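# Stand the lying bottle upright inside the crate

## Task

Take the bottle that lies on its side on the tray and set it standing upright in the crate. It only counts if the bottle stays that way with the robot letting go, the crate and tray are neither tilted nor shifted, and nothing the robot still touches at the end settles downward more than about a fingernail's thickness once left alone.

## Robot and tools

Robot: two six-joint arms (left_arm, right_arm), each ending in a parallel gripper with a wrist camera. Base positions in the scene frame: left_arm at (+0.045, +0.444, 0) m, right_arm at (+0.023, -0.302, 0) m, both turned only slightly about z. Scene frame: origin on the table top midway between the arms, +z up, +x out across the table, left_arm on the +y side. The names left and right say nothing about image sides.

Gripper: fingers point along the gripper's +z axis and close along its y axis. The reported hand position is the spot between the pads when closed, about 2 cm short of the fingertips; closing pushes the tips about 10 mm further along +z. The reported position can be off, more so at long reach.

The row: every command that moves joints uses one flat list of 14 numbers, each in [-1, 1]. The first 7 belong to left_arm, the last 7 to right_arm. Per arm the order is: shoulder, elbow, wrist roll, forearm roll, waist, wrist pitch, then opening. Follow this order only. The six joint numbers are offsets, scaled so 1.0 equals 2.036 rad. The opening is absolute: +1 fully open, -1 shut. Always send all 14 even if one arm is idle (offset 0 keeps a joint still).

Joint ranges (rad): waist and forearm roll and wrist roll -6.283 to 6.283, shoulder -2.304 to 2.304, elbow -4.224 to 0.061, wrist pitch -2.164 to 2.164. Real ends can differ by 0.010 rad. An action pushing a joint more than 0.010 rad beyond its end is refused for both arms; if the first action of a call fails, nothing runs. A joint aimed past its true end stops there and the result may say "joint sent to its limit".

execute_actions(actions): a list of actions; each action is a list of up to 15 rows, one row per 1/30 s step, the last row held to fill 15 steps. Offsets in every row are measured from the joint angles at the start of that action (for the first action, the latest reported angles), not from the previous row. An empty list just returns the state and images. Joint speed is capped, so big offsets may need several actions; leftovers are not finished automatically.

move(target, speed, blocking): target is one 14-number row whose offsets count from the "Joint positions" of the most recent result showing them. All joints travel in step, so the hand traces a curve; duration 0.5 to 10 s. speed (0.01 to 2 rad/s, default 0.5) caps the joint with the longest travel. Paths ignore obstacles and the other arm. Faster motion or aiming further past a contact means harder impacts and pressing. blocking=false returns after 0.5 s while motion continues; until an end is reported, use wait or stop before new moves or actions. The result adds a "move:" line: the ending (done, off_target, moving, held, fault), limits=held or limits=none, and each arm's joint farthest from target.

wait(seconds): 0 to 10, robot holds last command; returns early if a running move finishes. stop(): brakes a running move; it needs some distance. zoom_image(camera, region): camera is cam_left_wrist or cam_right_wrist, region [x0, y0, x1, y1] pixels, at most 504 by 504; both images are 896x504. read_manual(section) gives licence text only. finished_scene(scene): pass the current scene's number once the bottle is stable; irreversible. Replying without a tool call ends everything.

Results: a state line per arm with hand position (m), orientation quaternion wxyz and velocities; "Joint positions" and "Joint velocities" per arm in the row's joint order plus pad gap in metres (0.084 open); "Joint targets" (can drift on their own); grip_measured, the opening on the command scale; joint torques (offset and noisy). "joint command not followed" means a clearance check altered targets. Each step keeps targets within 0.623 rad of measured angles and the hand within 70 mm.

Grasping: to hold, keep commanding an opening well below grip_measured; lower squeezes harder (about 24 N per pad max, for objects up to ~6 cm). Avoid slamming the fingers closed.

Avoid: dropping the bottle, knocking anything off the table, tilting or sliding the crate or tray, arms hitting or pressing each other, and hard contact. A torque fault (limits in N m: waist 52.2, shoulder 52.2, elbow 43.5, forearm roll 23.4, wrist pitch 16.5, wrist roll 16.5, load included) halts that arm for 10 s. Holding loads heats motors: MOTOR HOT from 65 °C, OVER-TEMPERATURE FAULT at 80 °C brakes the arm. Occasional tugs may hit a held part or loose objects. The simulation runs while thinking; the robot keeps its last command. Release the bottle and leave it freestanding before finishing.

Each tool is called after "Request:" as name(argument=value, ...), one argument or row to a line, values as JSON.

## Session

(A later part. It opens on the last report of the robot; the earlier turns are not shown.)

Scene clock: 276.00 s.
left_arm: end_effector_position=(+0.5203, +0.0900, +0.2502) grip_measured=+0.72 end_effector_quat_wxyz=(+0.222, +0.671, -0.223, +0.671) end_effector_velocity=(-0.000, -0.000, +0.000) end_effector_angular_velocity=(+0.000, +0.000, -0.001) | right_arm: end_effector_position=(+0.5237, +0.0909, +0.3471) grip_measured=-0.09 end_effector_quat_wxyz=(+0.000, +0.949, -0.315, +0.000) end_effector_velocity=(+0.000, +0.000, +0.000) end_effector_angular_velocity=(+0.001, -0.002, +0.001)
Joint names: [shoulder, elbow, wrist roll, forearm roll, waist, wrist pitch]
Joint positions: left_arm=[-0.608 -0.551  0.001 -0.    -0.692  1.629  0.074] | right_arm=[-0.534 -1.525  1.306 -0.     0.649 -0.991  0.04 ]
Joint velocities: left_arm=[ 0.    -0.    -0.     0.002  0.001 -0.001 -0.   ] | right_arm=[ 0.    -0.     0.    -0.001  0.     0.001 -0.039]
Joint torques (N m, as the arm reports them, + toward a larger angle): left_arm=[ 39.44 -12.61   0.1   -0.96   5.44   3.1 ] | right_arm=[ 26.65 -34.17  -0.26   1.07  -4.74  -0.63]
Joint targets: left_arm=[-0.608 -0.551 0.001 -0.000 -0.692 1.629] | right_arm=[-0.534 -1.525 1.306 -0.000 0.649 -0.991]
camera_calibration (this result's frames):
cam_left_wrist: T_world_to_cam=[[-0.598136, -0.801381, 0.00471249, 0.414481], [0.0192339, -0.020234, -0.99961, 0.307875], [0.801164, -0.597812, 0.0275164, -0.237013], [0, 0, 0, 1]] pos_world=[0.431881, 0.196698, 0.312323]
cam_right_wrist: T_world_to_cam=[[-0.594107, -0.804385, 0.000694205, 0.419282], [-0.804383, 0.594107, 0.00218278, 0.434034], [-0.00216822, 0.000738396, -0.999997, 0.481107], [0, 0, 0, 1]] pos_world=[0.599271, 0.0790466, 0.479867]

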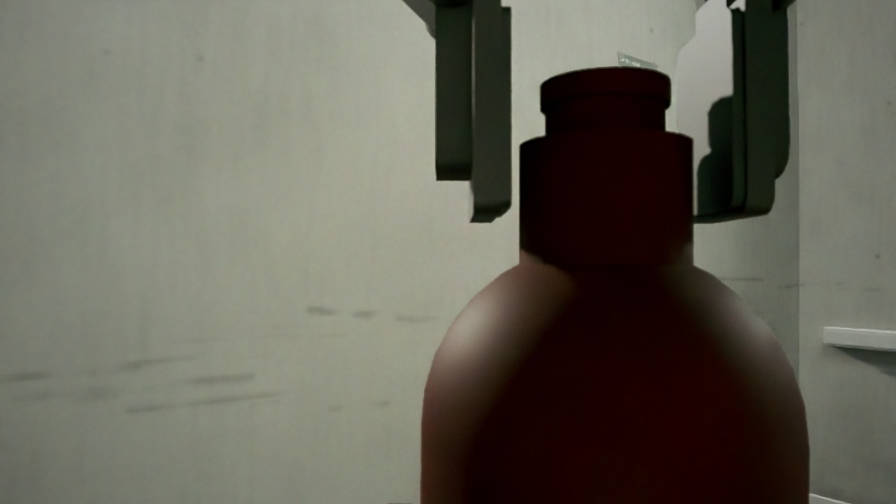

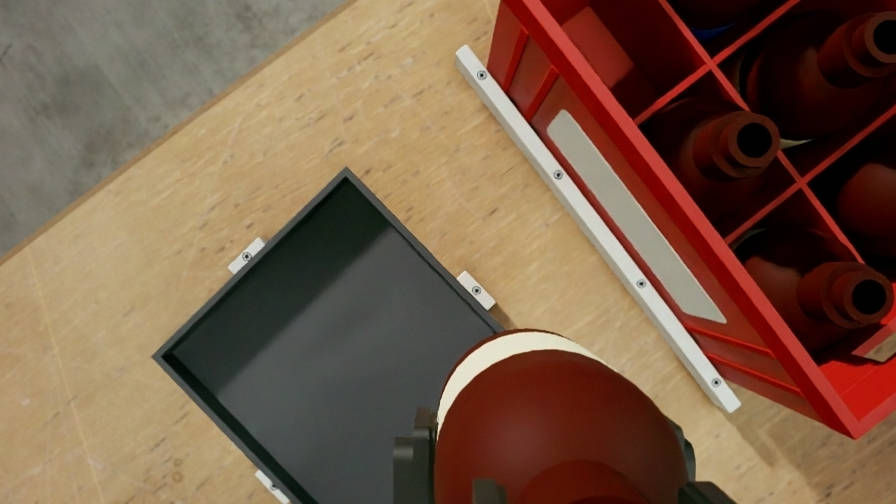

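Request:
execute_actions(
  actions=[
    [[0,0,0,0,0,0,-1,0,0,0,0,0,0,-0.13],[0,0,0,0,0,0,-1,0,0,0,0,0,0,-0.16],[0,0,0,0,0,0,-1,0,0,0,0,0,0,-0.19],[0,0,0,0,0,0,-1,0,0,0,0,0,0,-0.21],[0,0,0,0,0,0,-1,0,0,0,0,0,0,-0.23],[0,0,0,0,0,0,-1,0,0,0,0,0,0,-0.25],[0,0,0,0,0,0,-1,0,0,0,0,0,0,-0.28],[0,0,0,0,0,0,-1,0,0,0,0,0,0,-0.32],[0,0,0,0,0,0,-1,0,0,0,0,0,0,-0.38],[0,0,0,0,0,0,-1,0,0,0,0,0,0,-0.46],[0,0,0,0,0,0,-1,0,0,0,0,0,0,-0.56],[0,0,0,0,0,0,-1,0,0,0,0,0,0,-0.7],[0,0,0,0,0,0,-1,0,0,0,0,0,0,-0.85],[0,0,0,0,0,0,-1,0,0,0,0,0,0,-1]],
  ],
)

Scene clock: 280.13 s.
left_arm: end_effector_position=(+0.5203, +0.0900, +0.2502) grip_measured=+0.72 end_effector_quat_wxyz=(+0.222, +0.671, -0.223, +0.671) end_effector_velocity=(+0.000, +0.000, +0.000) end_effector_angular_velocity=(-0.001, -0.001, +0.001) | right_arm: end_effector_position=(+0.5237, +0.0909, +0.3471) grip_measured=-0.24 end_effector_quat_wxyz=(+0.000, +0.949, -0.315, +0.000) end_effector_velocity=(-0.001, +0.001, -0.000) end_effector_angular_velocity=(-0.000, +0.001, +0.001)
Joint names: [shoulder, elbow, wrist roll, forearm roll, waist, wrist pitch]
Joint positions: left_arm=[-0.608 -0.551  0.001 -0.    -0.692  1.629  0.074] | right_arm=[-0.534 -1.525  1.306 -0.     0.649 -0.991  0.034]
Joint velocities: left_arm=[ 0.    -0.001 -0.    -0.001  0.     0.001 -0.   ] | right_arm=[-0.     0.    -0.001  0.001  0.001 -0.001  0.   ]
Joint torques (N m, as the arm reports them, + toward a larger angle): left_arm=[ 40.05 -12.27   0.11  -1.03   5.19   3.2 ] | right_arm=[ 27.32 -34.64   0.02   1.35  -5.37  -0.75]
Joint targets: left_arm=[-0.608 -0.551 0.001 -0.000 -0.692 1.629] | right_arm=[-0.534 -1.525 1.306 -0.000 0.649 -0.991]
camera_calibration (this result's frames):
cam_left_wrist: T_world_to_cam=[[-0.598132, -0.801384, 0.00472673, 0.414478], [0.0191603, -0.0201966, -0.999612, 0.307884], [0.801169, -0.597809, 0.027435, -0.236987], [0, 0, 0, 1]] pos_world=[0.431879, 0.196702, 0.312308]
cam_right_wrist: T_world_to_cam=[[-0.594106, -0.804386, 0.00066612, 0.419297], [-0.804384, 0.594106, 0.00217525, 0.434039], [-0.00214549, 0.000756516, -0.999997, 0.481111], [0, 0, 0, 1]] pos_world=[0.599273, 0.0790479, 0.479886]

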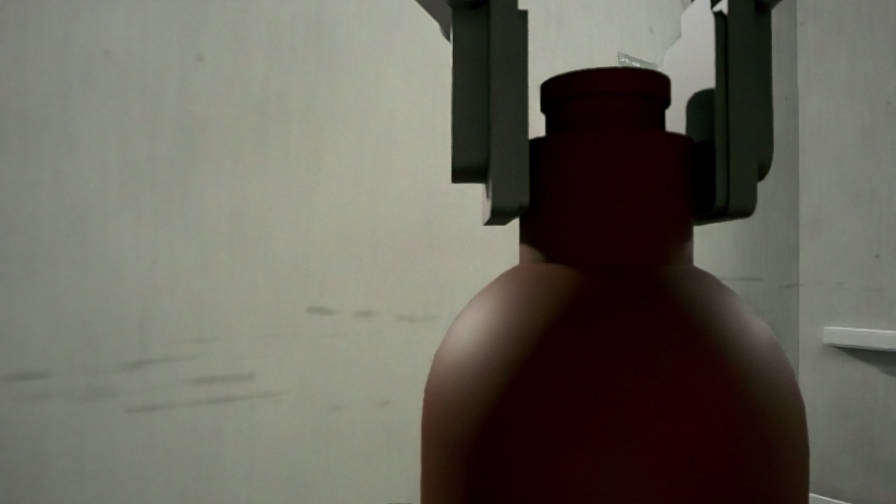

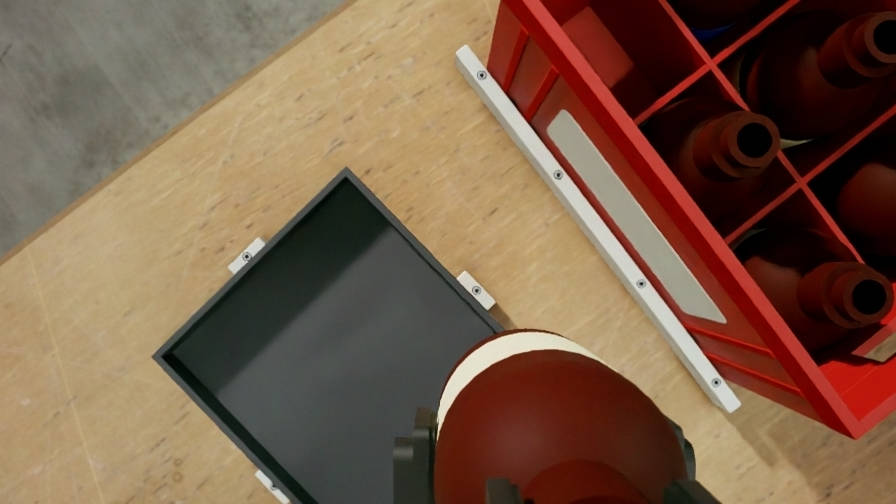

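Request:
execute_actions(
  actions=[
    [[0,0,0,0,0,0,0.3,0,0,0,0,0,0,-1],[0,0,0,0,0,0,0.55,0,0,0,0,0,0,-1],[0,0,0,0,0,0,0.66,0,0,0,0,0,0,-1],[0,0,0,0,0,0,0.72,0,0,0,0,0,0,-1],[0,0,0,0,0,0,0.76,0,0,0,0,0,0,-1],[0,0,0,0,0,0,0.8,0,0,0,0,0,0,-1],[0,0,0,0,0,0,0.85,0,0,0,0,0,0,-1],[0,0,0,0,0,0,0.9,0,0,0,0,0,0,-1],[0,0,0,0,0,0,0.95,0,0,0,0,0,0,-1],[0,0,0,0,0,0,1,0,0,0,0,0,0,-1]],
  ],
)

Scene clock: 300.00 s.
left_arm: end_effector_position=(+0.5203, +0.0899, +0.2503) grip_measured=+1.00 end_effector_quat_wxyz=(+0.222, +0.671, -0.223, +0.672) end_effector_velocity=(-0.000, +0.000, -0.001) end_effector_angular_velocity=(+0.001, +0.002, -0.000) | right_arm: end_effector_position=(+0.5236, +0.0909, +0.3471) grip_measured=-0.24 end_effector_quat_wxyz=(+0.000, +0.949, -0.315, +0.000) end_effector_velocity=(-0.001, +0.000, +0.000) end_effector_angular_velocity=(-0.001, +0.001, +0.001)
Joint names: [shoulder, elbow, wrist roll, forearm roll, waist, wrist pitch]
Joint positions: left_arm=[-0.608 -0.551  0.001 -0.    -0.692  1.629  0.084] | right_arm=[-0.534 -1.525  1.306 -0.     0.649 -0.991  0.034]
Joint velocities: left_arm=[-0.001 -0.     0.     0.001  0.    -0.002  0.   ] | right_arm=[ 0.001  0.    -0.    -0.     0.001 -0.002  0.   ]
Joint torques (N m, as the arm reports them, + toward a larger angle): left_arm=[ 37.44 -11.37   0.1   -1.01   5.84   2.32] | right_arm=[ 30.66 -34.84  -0.6    1.96  -3.7   -0.58]
Joint targets: left_arm=[-0.608 -0.551 0.001 -0.000 -0.692 1.629] | right_arm=[-0.534 -1.525 1.306 -0.000 0.649 -0.991]
camera_calibration (this result's frames):
cam_left_wrist: T_world_to_cam=[[-0.598138, -0.801379, 0.00471422, 0.414481], [0.0195495, -0.0204717, -0.999599, 0.307854], [0.801154, -0.597806, 0.0279115, -0.23715], [0, 0, 0, 1]] pos_world=[0.431892, 0.196689, 0.312395]
cam_right_wrist: T_world_to_cam=[[-0.594106, -0.804387, 0.000824455, 0.419209], [-0.804384, 0.594106, 0.00222246, 0.43401], [-0.00227753, 0.000657197, -0.999997, 0.481099], [0, 0, 0, 1]] pos_world=[0.599261, 0.0790417, 0.479787]

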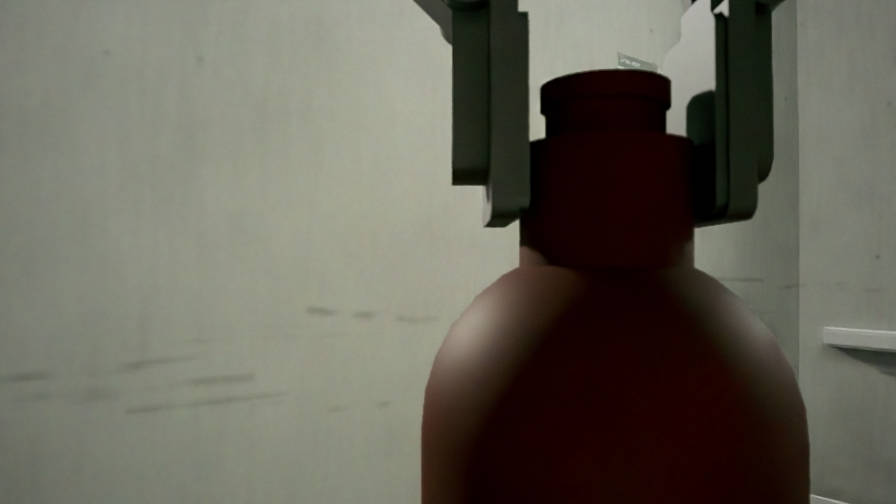

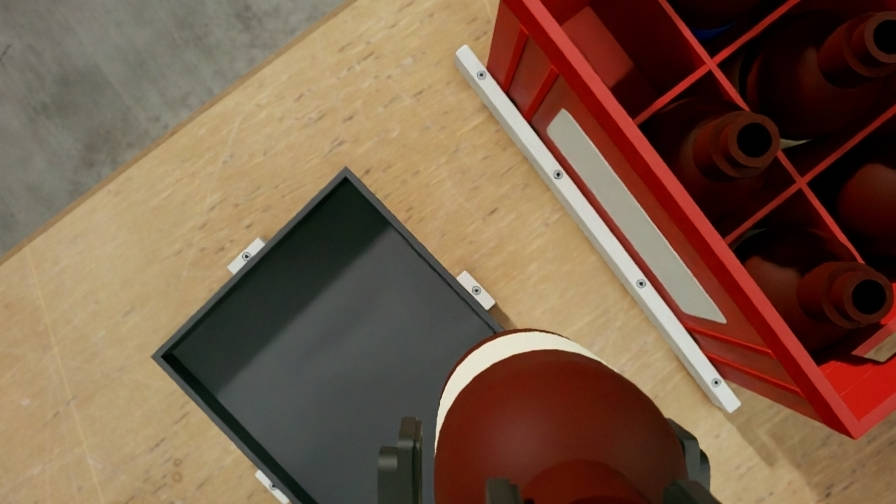

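Request:
move(
  target=[0.05894, 0.05894, 0, 0, -0.02456, -0.17191, 1, -0.03097, -0.04568, -0.07859, 0, -0.1499, -0.01471, -1],
  speed=0.35,
)

Scene clock: 305.90 s.
left_arm: end_effector_position=(+0.4600, +0.1014, +0.1909) grip_measured=+1.00 end_effector_quat_wxyz=(+0.194, +0.771, -0.277, +0.540) end_effector_velocity=(-0.001, +0.000, -0.001) end_effector_angular_velocity=(+0.002, +0.002, -0.001) | right_arm: end_effector_position=(+0.6408, -0.0691, +0.3471) grip_measured=-0.24 end_effector_quat_wxyz=(+0.000, +0.924, -0.382, +0.000) end_effector_velocity=(+0.002, -0.002, -0.001) end_effector_angular_velocity=(+0.001, -0.002, -0.004)
Joint names: [shoulder, elbow, wrist roll, forearm roll, waist, wrist pitch]
Joint positions: left_arm=[-0.489 -0.431  0.001 -0.    -0.742  1.28   0.084] | right_arm=[-0.597 -1.618  1.146 -0.     0.344 -1.021  0.034]
Joint velocities: left_arm=[ 0.     0.001  0.     0.001 -0.001 -0.002 -0.   ] | right_arm=[-0.001 -0.    -0.     0.    -0.004  0.003  0.   ]
Joint torques (N m, as the arm reports them, + toward a larger angle): left_arm=[ 32.85 -11.48   0.08  -0.77   5.33   2.23] | right_arm=[ 28.62 -35.79  -0.41   1.79  -3.75  -0.53]
Joint targets: left_arm=[-0.488 -0.431 0.001 -0.000 -0.742 1.279] | right_arm=[-0.597 -1.618 1.146 -0.000 0.343 -1.021]
move: done; limits=none; left_arm: farthest joint: the shoulder, 0.001 radians from its target (0.120 radians at the start); right_arm: farthest joint: the waist, 0.000 radians from its target (0.305 radians at the start)
camera_calibration (this result's frames):
cam_left_wrist: T_world_to_cam=[[-0.636112, -0.771582, 0.00477897, 0.402277], [-0.247002, 0.197759, -0.948621, 0.340585], [0.730993, -0.60461, -0.316379, -0.0815897], [0, 0, 0, 1]] pos_world=[0.39966, 0.193706, 0.29535]
cam_right_wrist: T_world_to_cam=[[-0.703909, -0.710289, 0.000854628, 0.436956], [-0.710286, 0.703909, 0.00232145, 0.570554], [-0.00225048, 0.00102706, -0.999997, 0.481504], [0, 0, 0, 1]] pos_world=[0.713917, -0.0917471, 0.479805]

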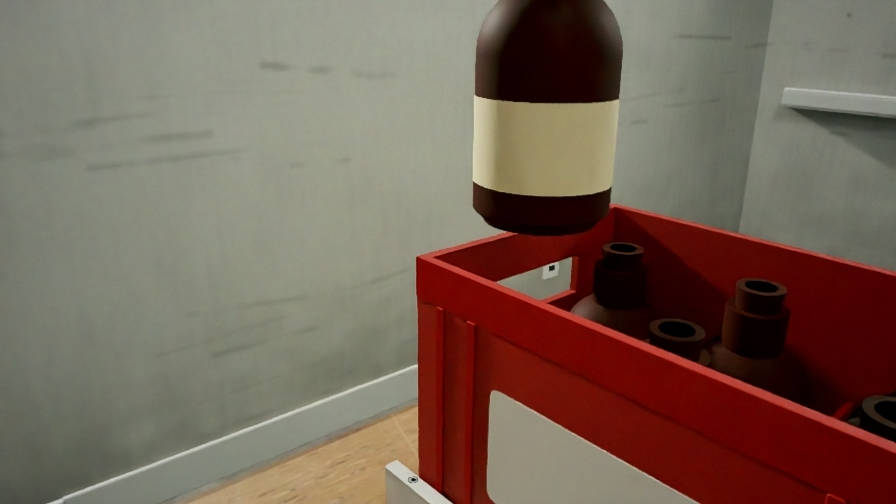

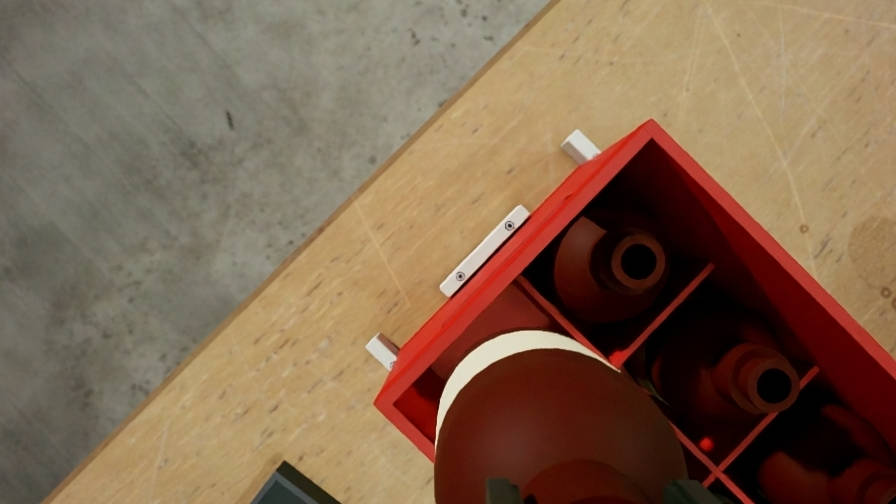

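Request:
zoom_image(
  camera="cam_right_wrist",
  region=[360, 254, 610, 504],
)

Request:
zoom_image(
  camera="cam_right_wrist",
  region=[500, 100, 750, 400],
)

Region (360, 254, 610, 504) of cam_right_wrist's 896x504 image, scaled by 2.016, with more detail than that image has.

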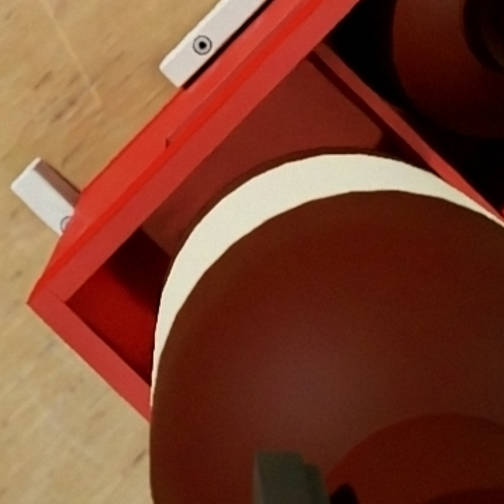

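Region (500, 100, 750, 400) of cam_right_wrist's 896x504 image, scaled by 1.680, with more detail than that image has.

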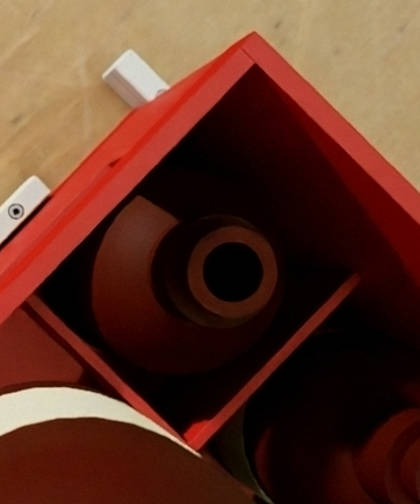

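Request:
execute_actions(
  actions=[
    [[0,0,0,0,0,0,1,-0.00001,0.00045,0.00002,0,0.00002,0.00046,-1],[0,0,0,0,0,0,1,-0.00005,0.00167,0.00009,0,0.00009,0.00172,-1],[0,0,0,0,0,0,1,-0.0001,0.00346,0.00019,0,0.00019,0.00357,-1],[0,0,0,0,0,0,1,-0.00017,0.00565,0.00031,0,0.00031,0.00581,-1],[0,0,0,0,0,0,1,-0.00024,0.00802,0.00044,0,0.00044,0.00826,-1],[0,0,0,0,0,0,1,-0.0003,0.01039,0.00056,0,0.00056,0.0107,-1],[0,0,0,0,0,0,1,-0.00037,0.01258,0.00068,0,0.00068,0.01294,-1],[0,0,0,0,0,0,1,-0.00042,0.01437,0.00078,0,0.00078,0.01479,-1],[0,0,0,0,0,0,1,-0.00046,0.01559,0.00085,0,0.00085,0.01605,-1],[0,0,0,0,0,0,1,-0.00047,0.01604,0.00087,0,0.00087,0.01651,-1]],
  ],
)

Scene clock: 339.87 s.
left_arm: end_effector_position=(+0.4600, +0.1014, +0.1909) grip_measured=+1.00 end_effector_quat_wxyz=(+0.194, +0.771, -0.277, +0.540) end_effector_velocity=(-0.000, -0.000, +0.000) end_effector_angular_velocity=(+0.000, -0.000, -0.002) | right_arm: end_effector_position=(+0.6375, -0.0691, +0.3322) grip_measured=-0.24 end_effector_quat_wxyz=(+0.000, +0.924, -0.382, +0.000) end_effector_velocity=(+0.001, -0.000, +0.002) end_effector_angular_velocity=(+0.001, -0.005, -0.000)
Joint names: [shoulder, elbow, wrist roll, forearm roll, waist, wrist pitch]
Joint positions: left_arm=[-0.489 -0.431  0.001 -0.    -0.742  1.28   0.084] | right_arm=[-0.598 -1.585  1.148 -0.     0.346 -0.987  0.034]
Joint velocities: left_arm=[ 0.     0.     0.     0.001 -0.001 -0.    -0.   ] | right_arm=[ 0.003 -0.001  0.    -0.001 -0.     0.002 -0.   ]
Joint torques (N m, as the arm reports them, + toward a larger angle): left_arm=[ 32.47 -11.31   0.08  -1.1    5.18   2.2 ] | right_arm=[ 28.51 -35.55  -0.22   1.55  -4.4   -0.58]
Joint targets: left_arm=[-0.489 -0.431 0.001 -0.000 -0.742 1.280] | right_arm=[-0.598 -1.585 1.148 -0.000 0.346 -0.987]
camera_calibration (this result's frames):
cam_left_wrist: T_world_to_cam=[[-0.636112, -0.771582, 0.00477898, 0.402277], [-0.247002, 0.197759, -0.948621, 0.340585], [0.730993, -0.60461, -0.316379, -0.0815894], [0, 0, 0, 1]] pos_world=[0.39966, 0.193706, 0.29535]
cam_right_wrist: T_world_to_cam=[[-0.703904, -0.710294, 0.000824382, 0.434632], [-0.710291, 0.703904, 0.00231247, 0.56825], [-0.00222282, 0.0010422, -0.999997, 0.466587], [0, 0, 0, 1]] pos_world=[0.710599, -0.0917636, 0.464914]

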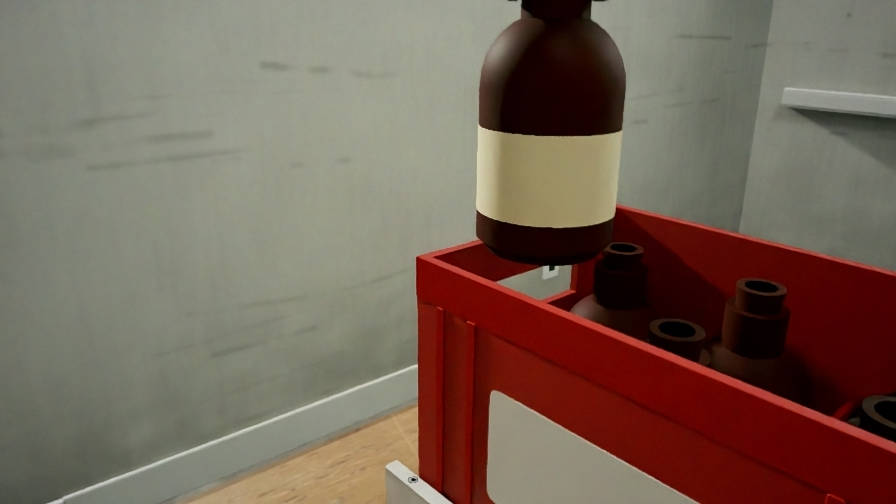

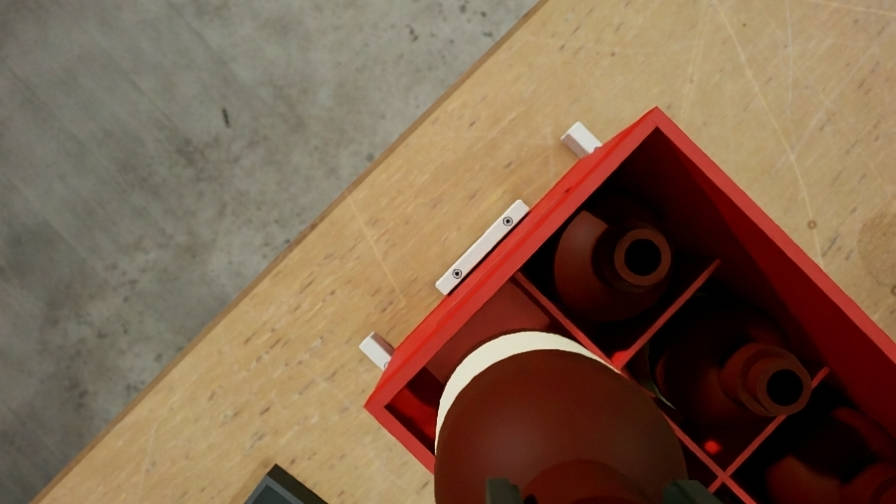

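Request:
move(
  target=[0, 0, 0, 0, 0, 0, 1, -0.03438, 0.0412, 0, 0, 0, 0.07558, -1],
  speed=0.2,
)

Scene clock: 346.73 s.
left_arm: end_effector_position=(+0.4600, +0.1014, +0.1909) grip_measured=+1.00 end_effector_quat_wxyz=(+0.194, +0.771, -0.277, +0.540) end_effector_velocity=(-0.000, +0.000, -0.000) end_effector_angular_velocity=(+0.001, +0.001, +0.000) | right_arm: end_effector_position=(+0.6376, -0.0690, +0.2505) grip_measured=-0.24 end_effector_quat_wxyz=(-0.000, +0.924, -0.382, +0.000) end_effector_velocity=(-0.000, -0.000, -0.002) end_effector_angular_velocity=(-0.000, +0.001, -0.000)
Joint names: [shoulder, elbow, wrist roll, forearm roll, waist, wrist pitch]
Joint positions: left_arm=[-0.489 -0.431  0.001 -0.    -0.742  1.28   0.084] | right_arm=[-0.668 -1.502  1.148 -0.     0.346 -0.834  0.034]
Joint velocities: left_arm=[ 0.001  0.001  0.    -0.001 -0.    -0.001  0.   ] | right_arm=[-0.001  0.002  0.     0.    -0.     0.002 -0.   ]
Joint torques (N m, as the arm reports them, + toward a larger angle): left_arm=[ 32.54 -11.41   0.09  -1.04   5.45   2.23] | right_arm=[ 30.78 -34.87  -0.22   0.93  -4.47  -0.71]
Joint targets: left_arm=[-0.489 -0.431 0.001 -0.000 -0.742 1.280] | right_arm=[-0.668 -1.501 1.148 -0.000 0.346 -0.833]
move: done; limits=none; left_arm: farthest joint: the waist, 0.000 radians from its target (0.000 radians at the start); right_arm: farthest joint: the elbow, 0.001 radians from its target (0.084 radians at the start)
camera_calibration (this result's frames):
cam_left_wrist: T_world_to_cam=[[-0.636112, -0.771582, 0.004779, 0.402277], [-0.247002, 0.197759, -0.948621, 0.340585], [0.730993, -0.60461, -0.316379, -0.0815894], [0, 0, 0, 1]] pos_world=[0.39966, 0.193706, 0.29535]
cam_right_wrist: T_world_to_cam=[[-0.703876, -0.710322, 0.000311129, 0.434969], [-0.71032, 0.703875, 0.00212204, 0.568564], [-0.00172633, 0.00127265, -0.999998, 0.384624], [0, 0, 0, 1]] pos_world=[0.710691, -0.0917196, 0.383281]

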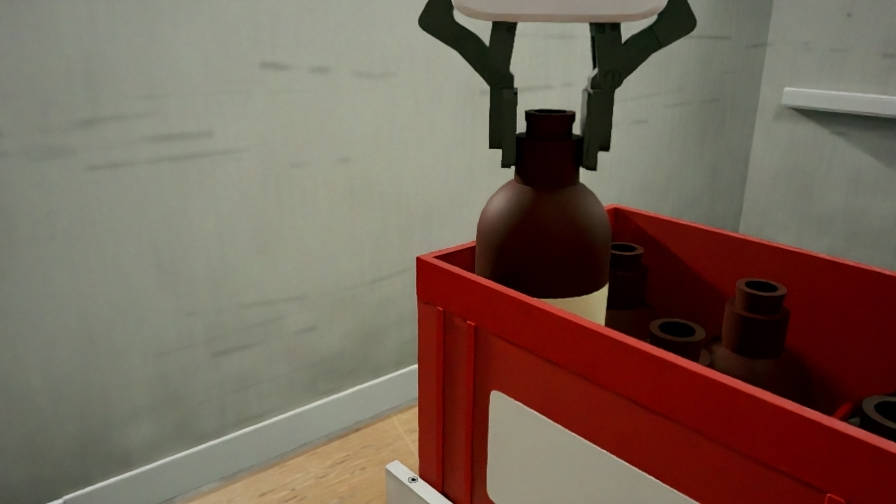

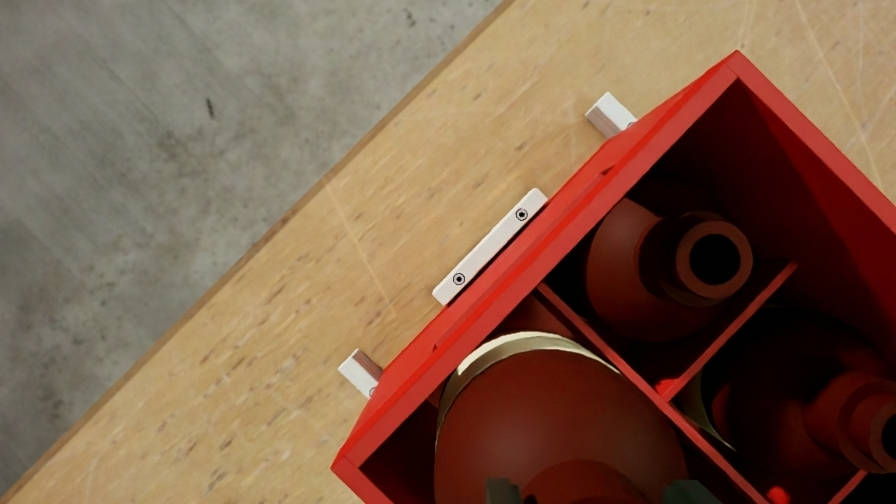

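Request:
zoom_image(
  camera="cam_right_wrist",
  region=[320, 254, 570, 504],
)

Request:
zoom_image(
  camera="cam_right_wrist",
  region=[520, 40, 820, 440],
)

Region (320, 254, 570, 504) of cam_right_wrist's 896x504 image, scaled by 2.016, with more detail than that image has.

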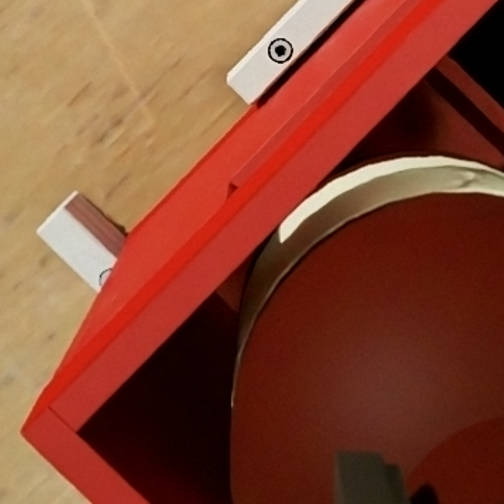

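Region (520, 40, 820, 440) of cam_right_wrist's 896x504 image, scaled by 1.260, with more detail than that image has; it fills the left 378 columns of this view, and the rest is white.

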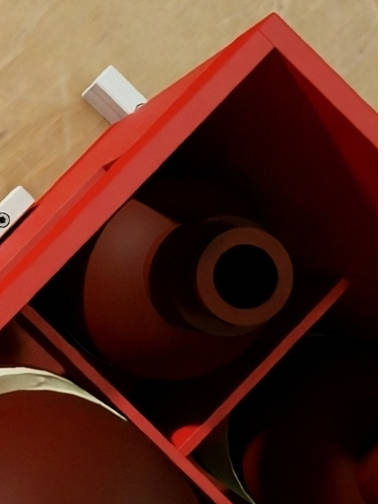

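Request:
move(
  target=[0, 0, 0, 0, 0, 0, 1, -0.0516, 0.02177, 0, 0, 0, 0.07337, -1],
  speed=0.17,
)

Scene clock: 364.57 s.
left_arm: end_effector_position=(+0.4600, +0.1014, +0.1909) grip_measured=+1.00 end_effector_quat_wxyz=(+0.194, +0.771, -0.277, +0.540) end_effector_velocity=(+0.000, -0.000, +0.000) end_effector_angular_velocity=(-0.000, -0.001, +0.002) | right_arm: end_effector_position=(+0.6379, -0.0689, +0.1638) grip_measured=-0.24 end_effector_quat_wxyz=(-0.000, +0.924, -0.382, +0.000) end_effector_velocity=(-0.002, +0.000, -0.002) end_effector_angular_velocity=(-0.001, +0.005, +0.000)
Joint names: [shoulder, elbow, wrist roll, forearm roll, waist, wrist pitch]
Joint positions: left_arm=[-0.489 -0.431  0.001 -0.    -0.742  1.28   0.084] | right_arm=[-0.773 -1.458  1.148 -0.     0.346 -0.684  0.034]
Joint velocities: left_arm=[ 0.001 -0.     0.    -0.003 -0.001 -0.001  0.   ] | right_arm=[-0.001  0.002 -0.     0.001  0.001 -0.001 -0.   ]
Joint torques (N m, as the arm reports them, + toward a larger angle): left_arm=[ 32.6  -11.13   0.14  -1.15   5.48   2.2 ] | right_arm=[ 37.29 -33.72  -0.25   0.95  -7.42  -0.29]
Joint targets: left_arm=[-0.489 -0.431 0.001 -0.000 -0.742 1.280] | right_arm=[-0.773 -1.457 1.148 -0.000 0.346 -0.684]
move: done; limits=none; left_arm: farthest joint: the waist, 0.000 radians from its target (0.000 radians at the start); right_arm: farthest joint: the shoulder, 0.001 radians from its target (0.105 radians at the start)
camera_calibration (this result's frames):
cam_left_wrist: T_world_to_cam=[[-0.636112, -0.771582, 0.0047791, 0.402277], [-0.247002, 0.197759, -0.948621, 0.340585], [0.730993, -0.60461, -0.316379, -0.0815894], [0, 0, 0, 1]] pos_world=[0.39966, 0.193706, 0.29535]
cam_right_wrist: T_world_to_cam=[[-0.703854, -0.710345, -0.000194035, 0.43529], [-0.710344, 0.703852, 0.00193852, 0.568882], [-0.00124044, 0.00150226, -0.999998, 0.297652], [0, 0, 0, 1]] pos_world=[0.710852, -0.0916491, 0.296633]

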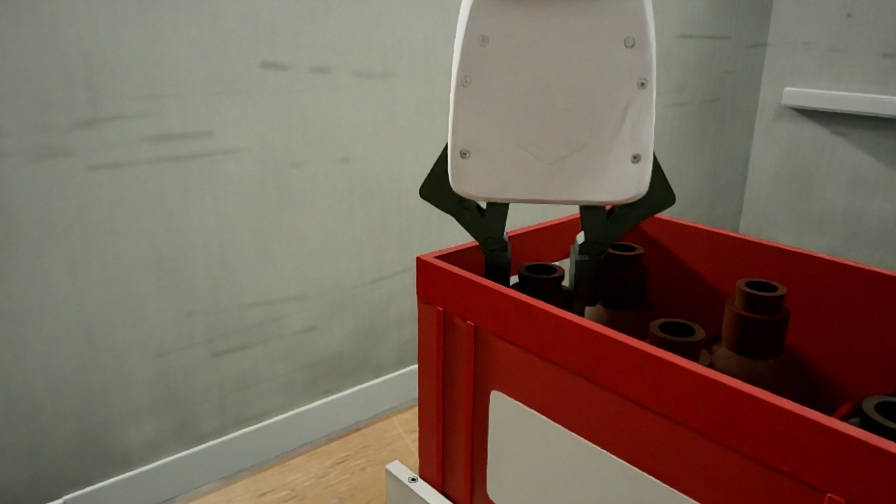

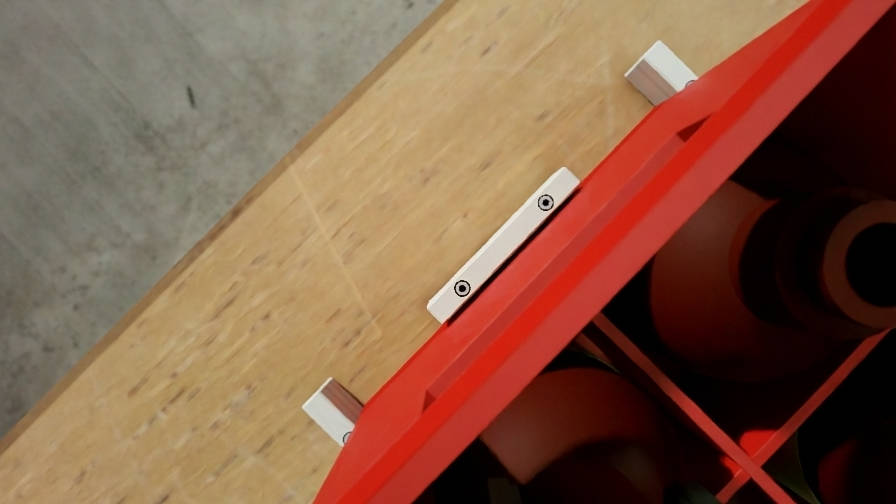

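Request:
execute_actions(
  actions=[
    [[0,0,0,0,0,0,1,-0.0002,0.00004,0,0,0,0.00024,-1],[0,0,0,0,0,0,1,-0.00061,0.00011,0,0,0,0.00072,-1],[0,0,0,0,0,0,1,-0.00108,0.0002,0,0,0,0.00128,-1],[0,0,0,0,0,0,1,-0.00155,0.00029,0,0,0,0.00184,-1],[0,0,0,0,0,0,1,-0.00202,0.00037,0,0,0,0.00239,-1],[0,0,0,0,0,0,1,-0.00243,0.00045,0,0,0,0.00287,-1],[0,0,0,0,0,0,1,-0.00283,0.00052,0,0,0,0.00335,-1],[0,0,0,0,0,0,1,-0.00317,0.00058,0,0,0,0.00375,-1],[0,0,0,0,0,0,1,-0.0035,0.00064,0,0,0,0.00415,-1],[0,0,0,0,0,0,1,-0.00377,0.00069,0,0,0,0.00447,-1],[0,0,0,0,0,0,1,-0.00394,0.00073,0,0,0,0.00467,-1],[0,0,0,0,0,0,1,-0.00404,0.00074,0,0,0,0.00479,-1]],
  ],
)

Request:
zoom_image(
  camera="cam_left_wrist",
  region=[400, 180, 800, 380],
)

Scene clock: 381.27 s.
left_arm: end_effector_position=(+0.4600, +0.1014, +0.1909) grip_measured=+1.00 end_effector_quat_wxyz=(+0.194, +0.771, -0.277, +0.540) end_effector_velocity=(+0.000, +0.001, -0.000) end_effector_angular_velocity=(+0.001, +0.001, +0.002) | right_arm: end_effector_position=(+0.6378, -0.0690, +0.1579) grip_measured=-0.24 end_effector_quat_wxyz=(-0.000, +0.924, -0.382, +0.000) end_effector_velocity=(+0.001, +0.000, -0.001) end_effector_angular_velocity=(+0.000, -0.001, -0.000)
Joint names: [shoulder, elbow, wrist roll, forearm roll, waist, wrist pitch]
Joint positions: left_arm=[-0.489 -0.431  0.001 -0.    -0.742  1.28   0.084] | right_arm=[-0.781 -1.456  1.148 -0.     0.346 -0.675  0.034]
Joint velocities: left_arm=[-0.     0.001  0.    -0.001  0.001 -0.     0.   ] | right_arm=[-0.002 -0.001  0.     0.     0.     0.002 -0.   ]
Joint torques (N m, as the arm reports them, + toward a larger angle): left_arm=[ 32.26 -11.22   0.04  -1.11   4.8    2.21] | right_arm=[ 32.25 -32.65  -0.36   0.56  -5.37  -0.69]
Joint targets: left_arm=[-0.489 -0.431 0.001 -0.000 -0.742 1.280] | right_arm=[-0.781 -1.456 1.148 -0.000 0.346 -0.675]
camera_calibration (this result's frames):
cam_left_wrist: T_world_to_cam=[[-0.636112, -0.771582, 0.00477914, 0.402277], [-0.247002, 0.197759, -0.948621, 0.340585], [0.730993, -0.60461, -0.316379, -0.0815893], [0, 0, 0, 1]] pos_world=[0.39966, 0.193706, 0.29535]
cam_right_wrist: T_world_to_cam=[[-0.703851, -0.710347, -0.000105915, 0.435229], [-0.710346, 0.70385, 0.00198034, 0.568867], [-0.00133218, 0.0014691, -0.999998, 0.291742], [0, 0, 0, 1]] pos_world=[0.710818, -0.0916616, 0.290661]

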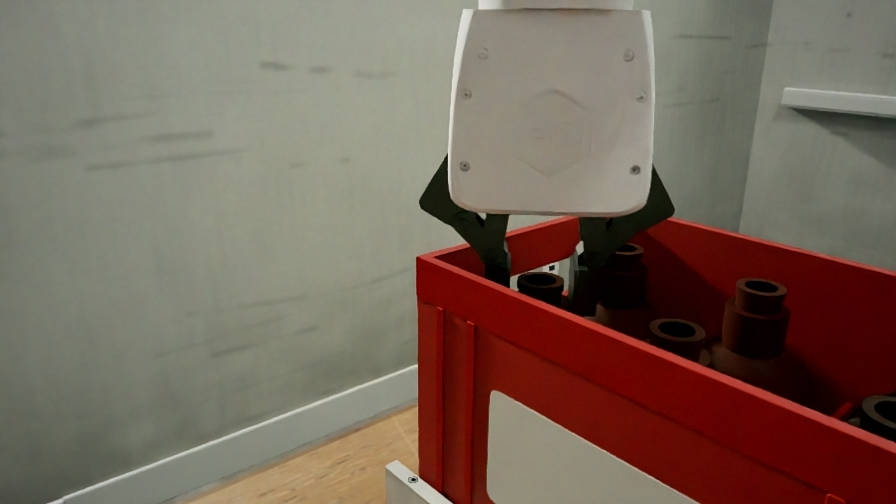

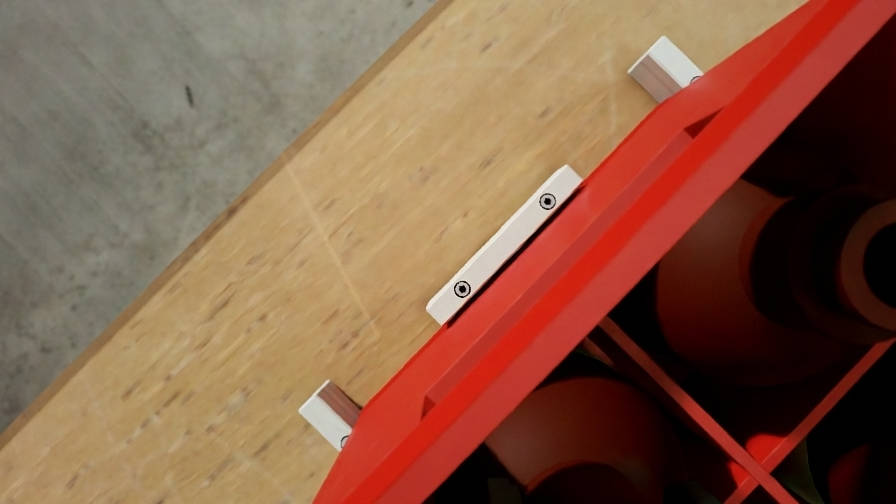

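Region (400, 180, 800, 380) of cam_left_wrist's 896x504 image, scaled by 1.260, with more detail than that image has.

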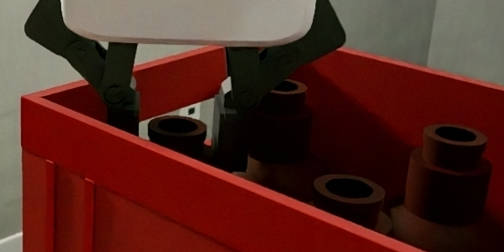

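Request:
execute_actions(
  actions=[
    [[0,0,0,0,0,0,1,-0.00013,0.00002,0,0,0,0.00016,-1],[0,0,0,0,0,0,1,-0.00027,0.00005,0,0,0,0.00032,-1],[0,0,0,0,0,0,1,-0.0004,0.00007,0,0,0,0.00048,-1],[0,0,0,0,0,0,1,-0.00054,0.0001,0,0,0,0.00064,-1],[0,0,0,0,0,0,1,-0.00067,0.00012,0,0,0,0.0008,-1],[0,0,0,0,0,0,1,-0.00081,0.00015,0,0,0,0.00096,-1],[0,0,0,0,0,0,1,-0.00094,0.00017,0,0,0,0.00112,-1],[0,0,0,0,0,0,1,-0.00108,0.0002,0,0,0,0.00128,-1],[0,0,0,0,0,0,1,-0.00121,0.00022,0,0,0,0.00144,-1],[0,0,0,0,0,0,1,-0.00135,0.00025,0,0,0,0.0016,-1]],
  ],
)

Scene clock: 385.97 s.
left_arm: end_effector_position=(+0.4600, +0.1014, +0.1909) grip_measured=+1.00 end_effector_quat_wxyz=(+0.194, +0.771, -0.277, +0.540) end_effector_velocity=(+0.000, -0.000, +0.000) end_effector_angular_velocity=(-0.000, -0.000, -0.000) | right_arm: end_effector_position=(+0.6380, -0.0688, +0.1566) grip_measured=-0.24 end_effector_quat_wxyz=(-0.000, +0.924, -0.382, +0.001) end_effector_velocity=(+0.001, +0.001, -0.000) end_effector_angular_velocity=(+0.000, -0.003, +0.002)
Joint names: [shoulder, elbow, wrist roll, forearm roll, waist, wrist pitch]
Joint positions: left_arm=[-0.489 -0.431  0.001 -0.    -0.742  1.28   0.084] | right_arm=[-0.783 -1.456  1.148 -0.     0.346 -0.672  0.034]
Joint velocities: left_arm=[-0.    -0.001 -0.     0.     0.    -0.    -0.   ] | right_arm=[-0.001 -0.001 -0.    -0.001  0.001  0.003  0.   ]
Joint torques (N m, as the arm reports them, + toward a larger angle): left_arm=[ 32.49 -11.35   0.08  -0.92   4.92   2.21] | right_arm=[ 26.69 -27.17  -0.25   1.16  -2.79   0.12]
Joint targets: left_arm=[-0.489 -0.431 0.001 -0.000 -0.742 1.280] | right_arm=[-0.783 -1.456 1.148 -0.000 0.346 -0.671]
camera_calibration (this result's frames):
cam_left_wrist: T_world_to_cam=[[-0.636112, -0.771582, 0.00477916, 0.402277], [-0.247002, 0.197759, -0.948621, 0.340585], [0.730993, -0.60461, -0.316379, -0.0815893], [0, 0, 0, 1]] pos_world=[0.39966, 0.193706, 0.29535]
cam_right_wrist: T_world_to_cam=[[-0.703838, -0.71036, -0.000521511, 0.435489], [-0.71036, 0.703836, 0.0018106, 0.568955], [-0.000919119, 0.00164483, -0.999998, 0.290188], [0, 0, 0, 1]] pos_world=[0.710944, -0.0915746, 0.289385]

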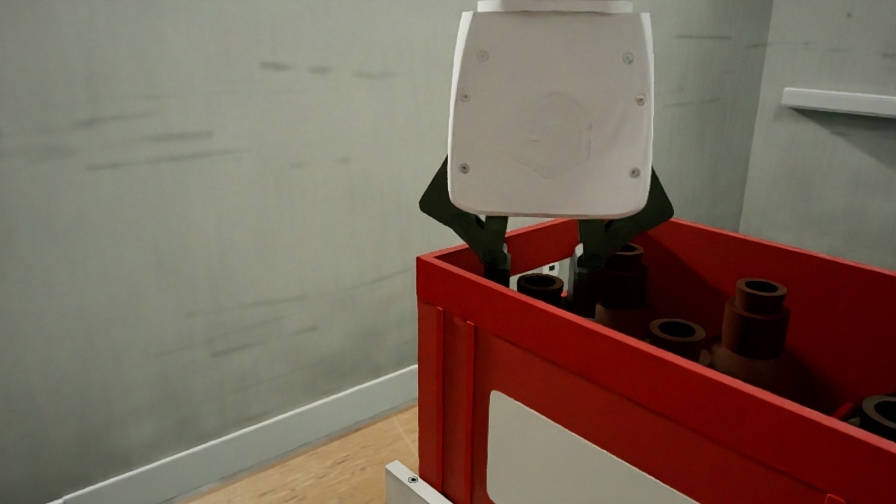

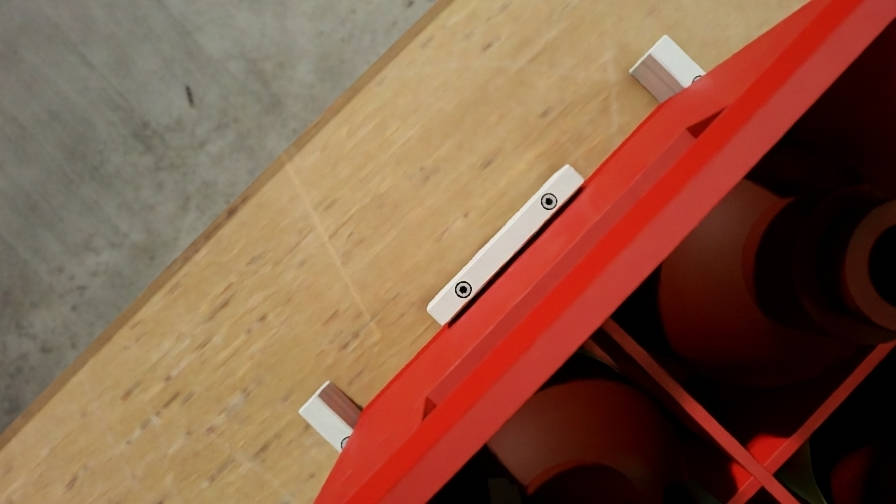

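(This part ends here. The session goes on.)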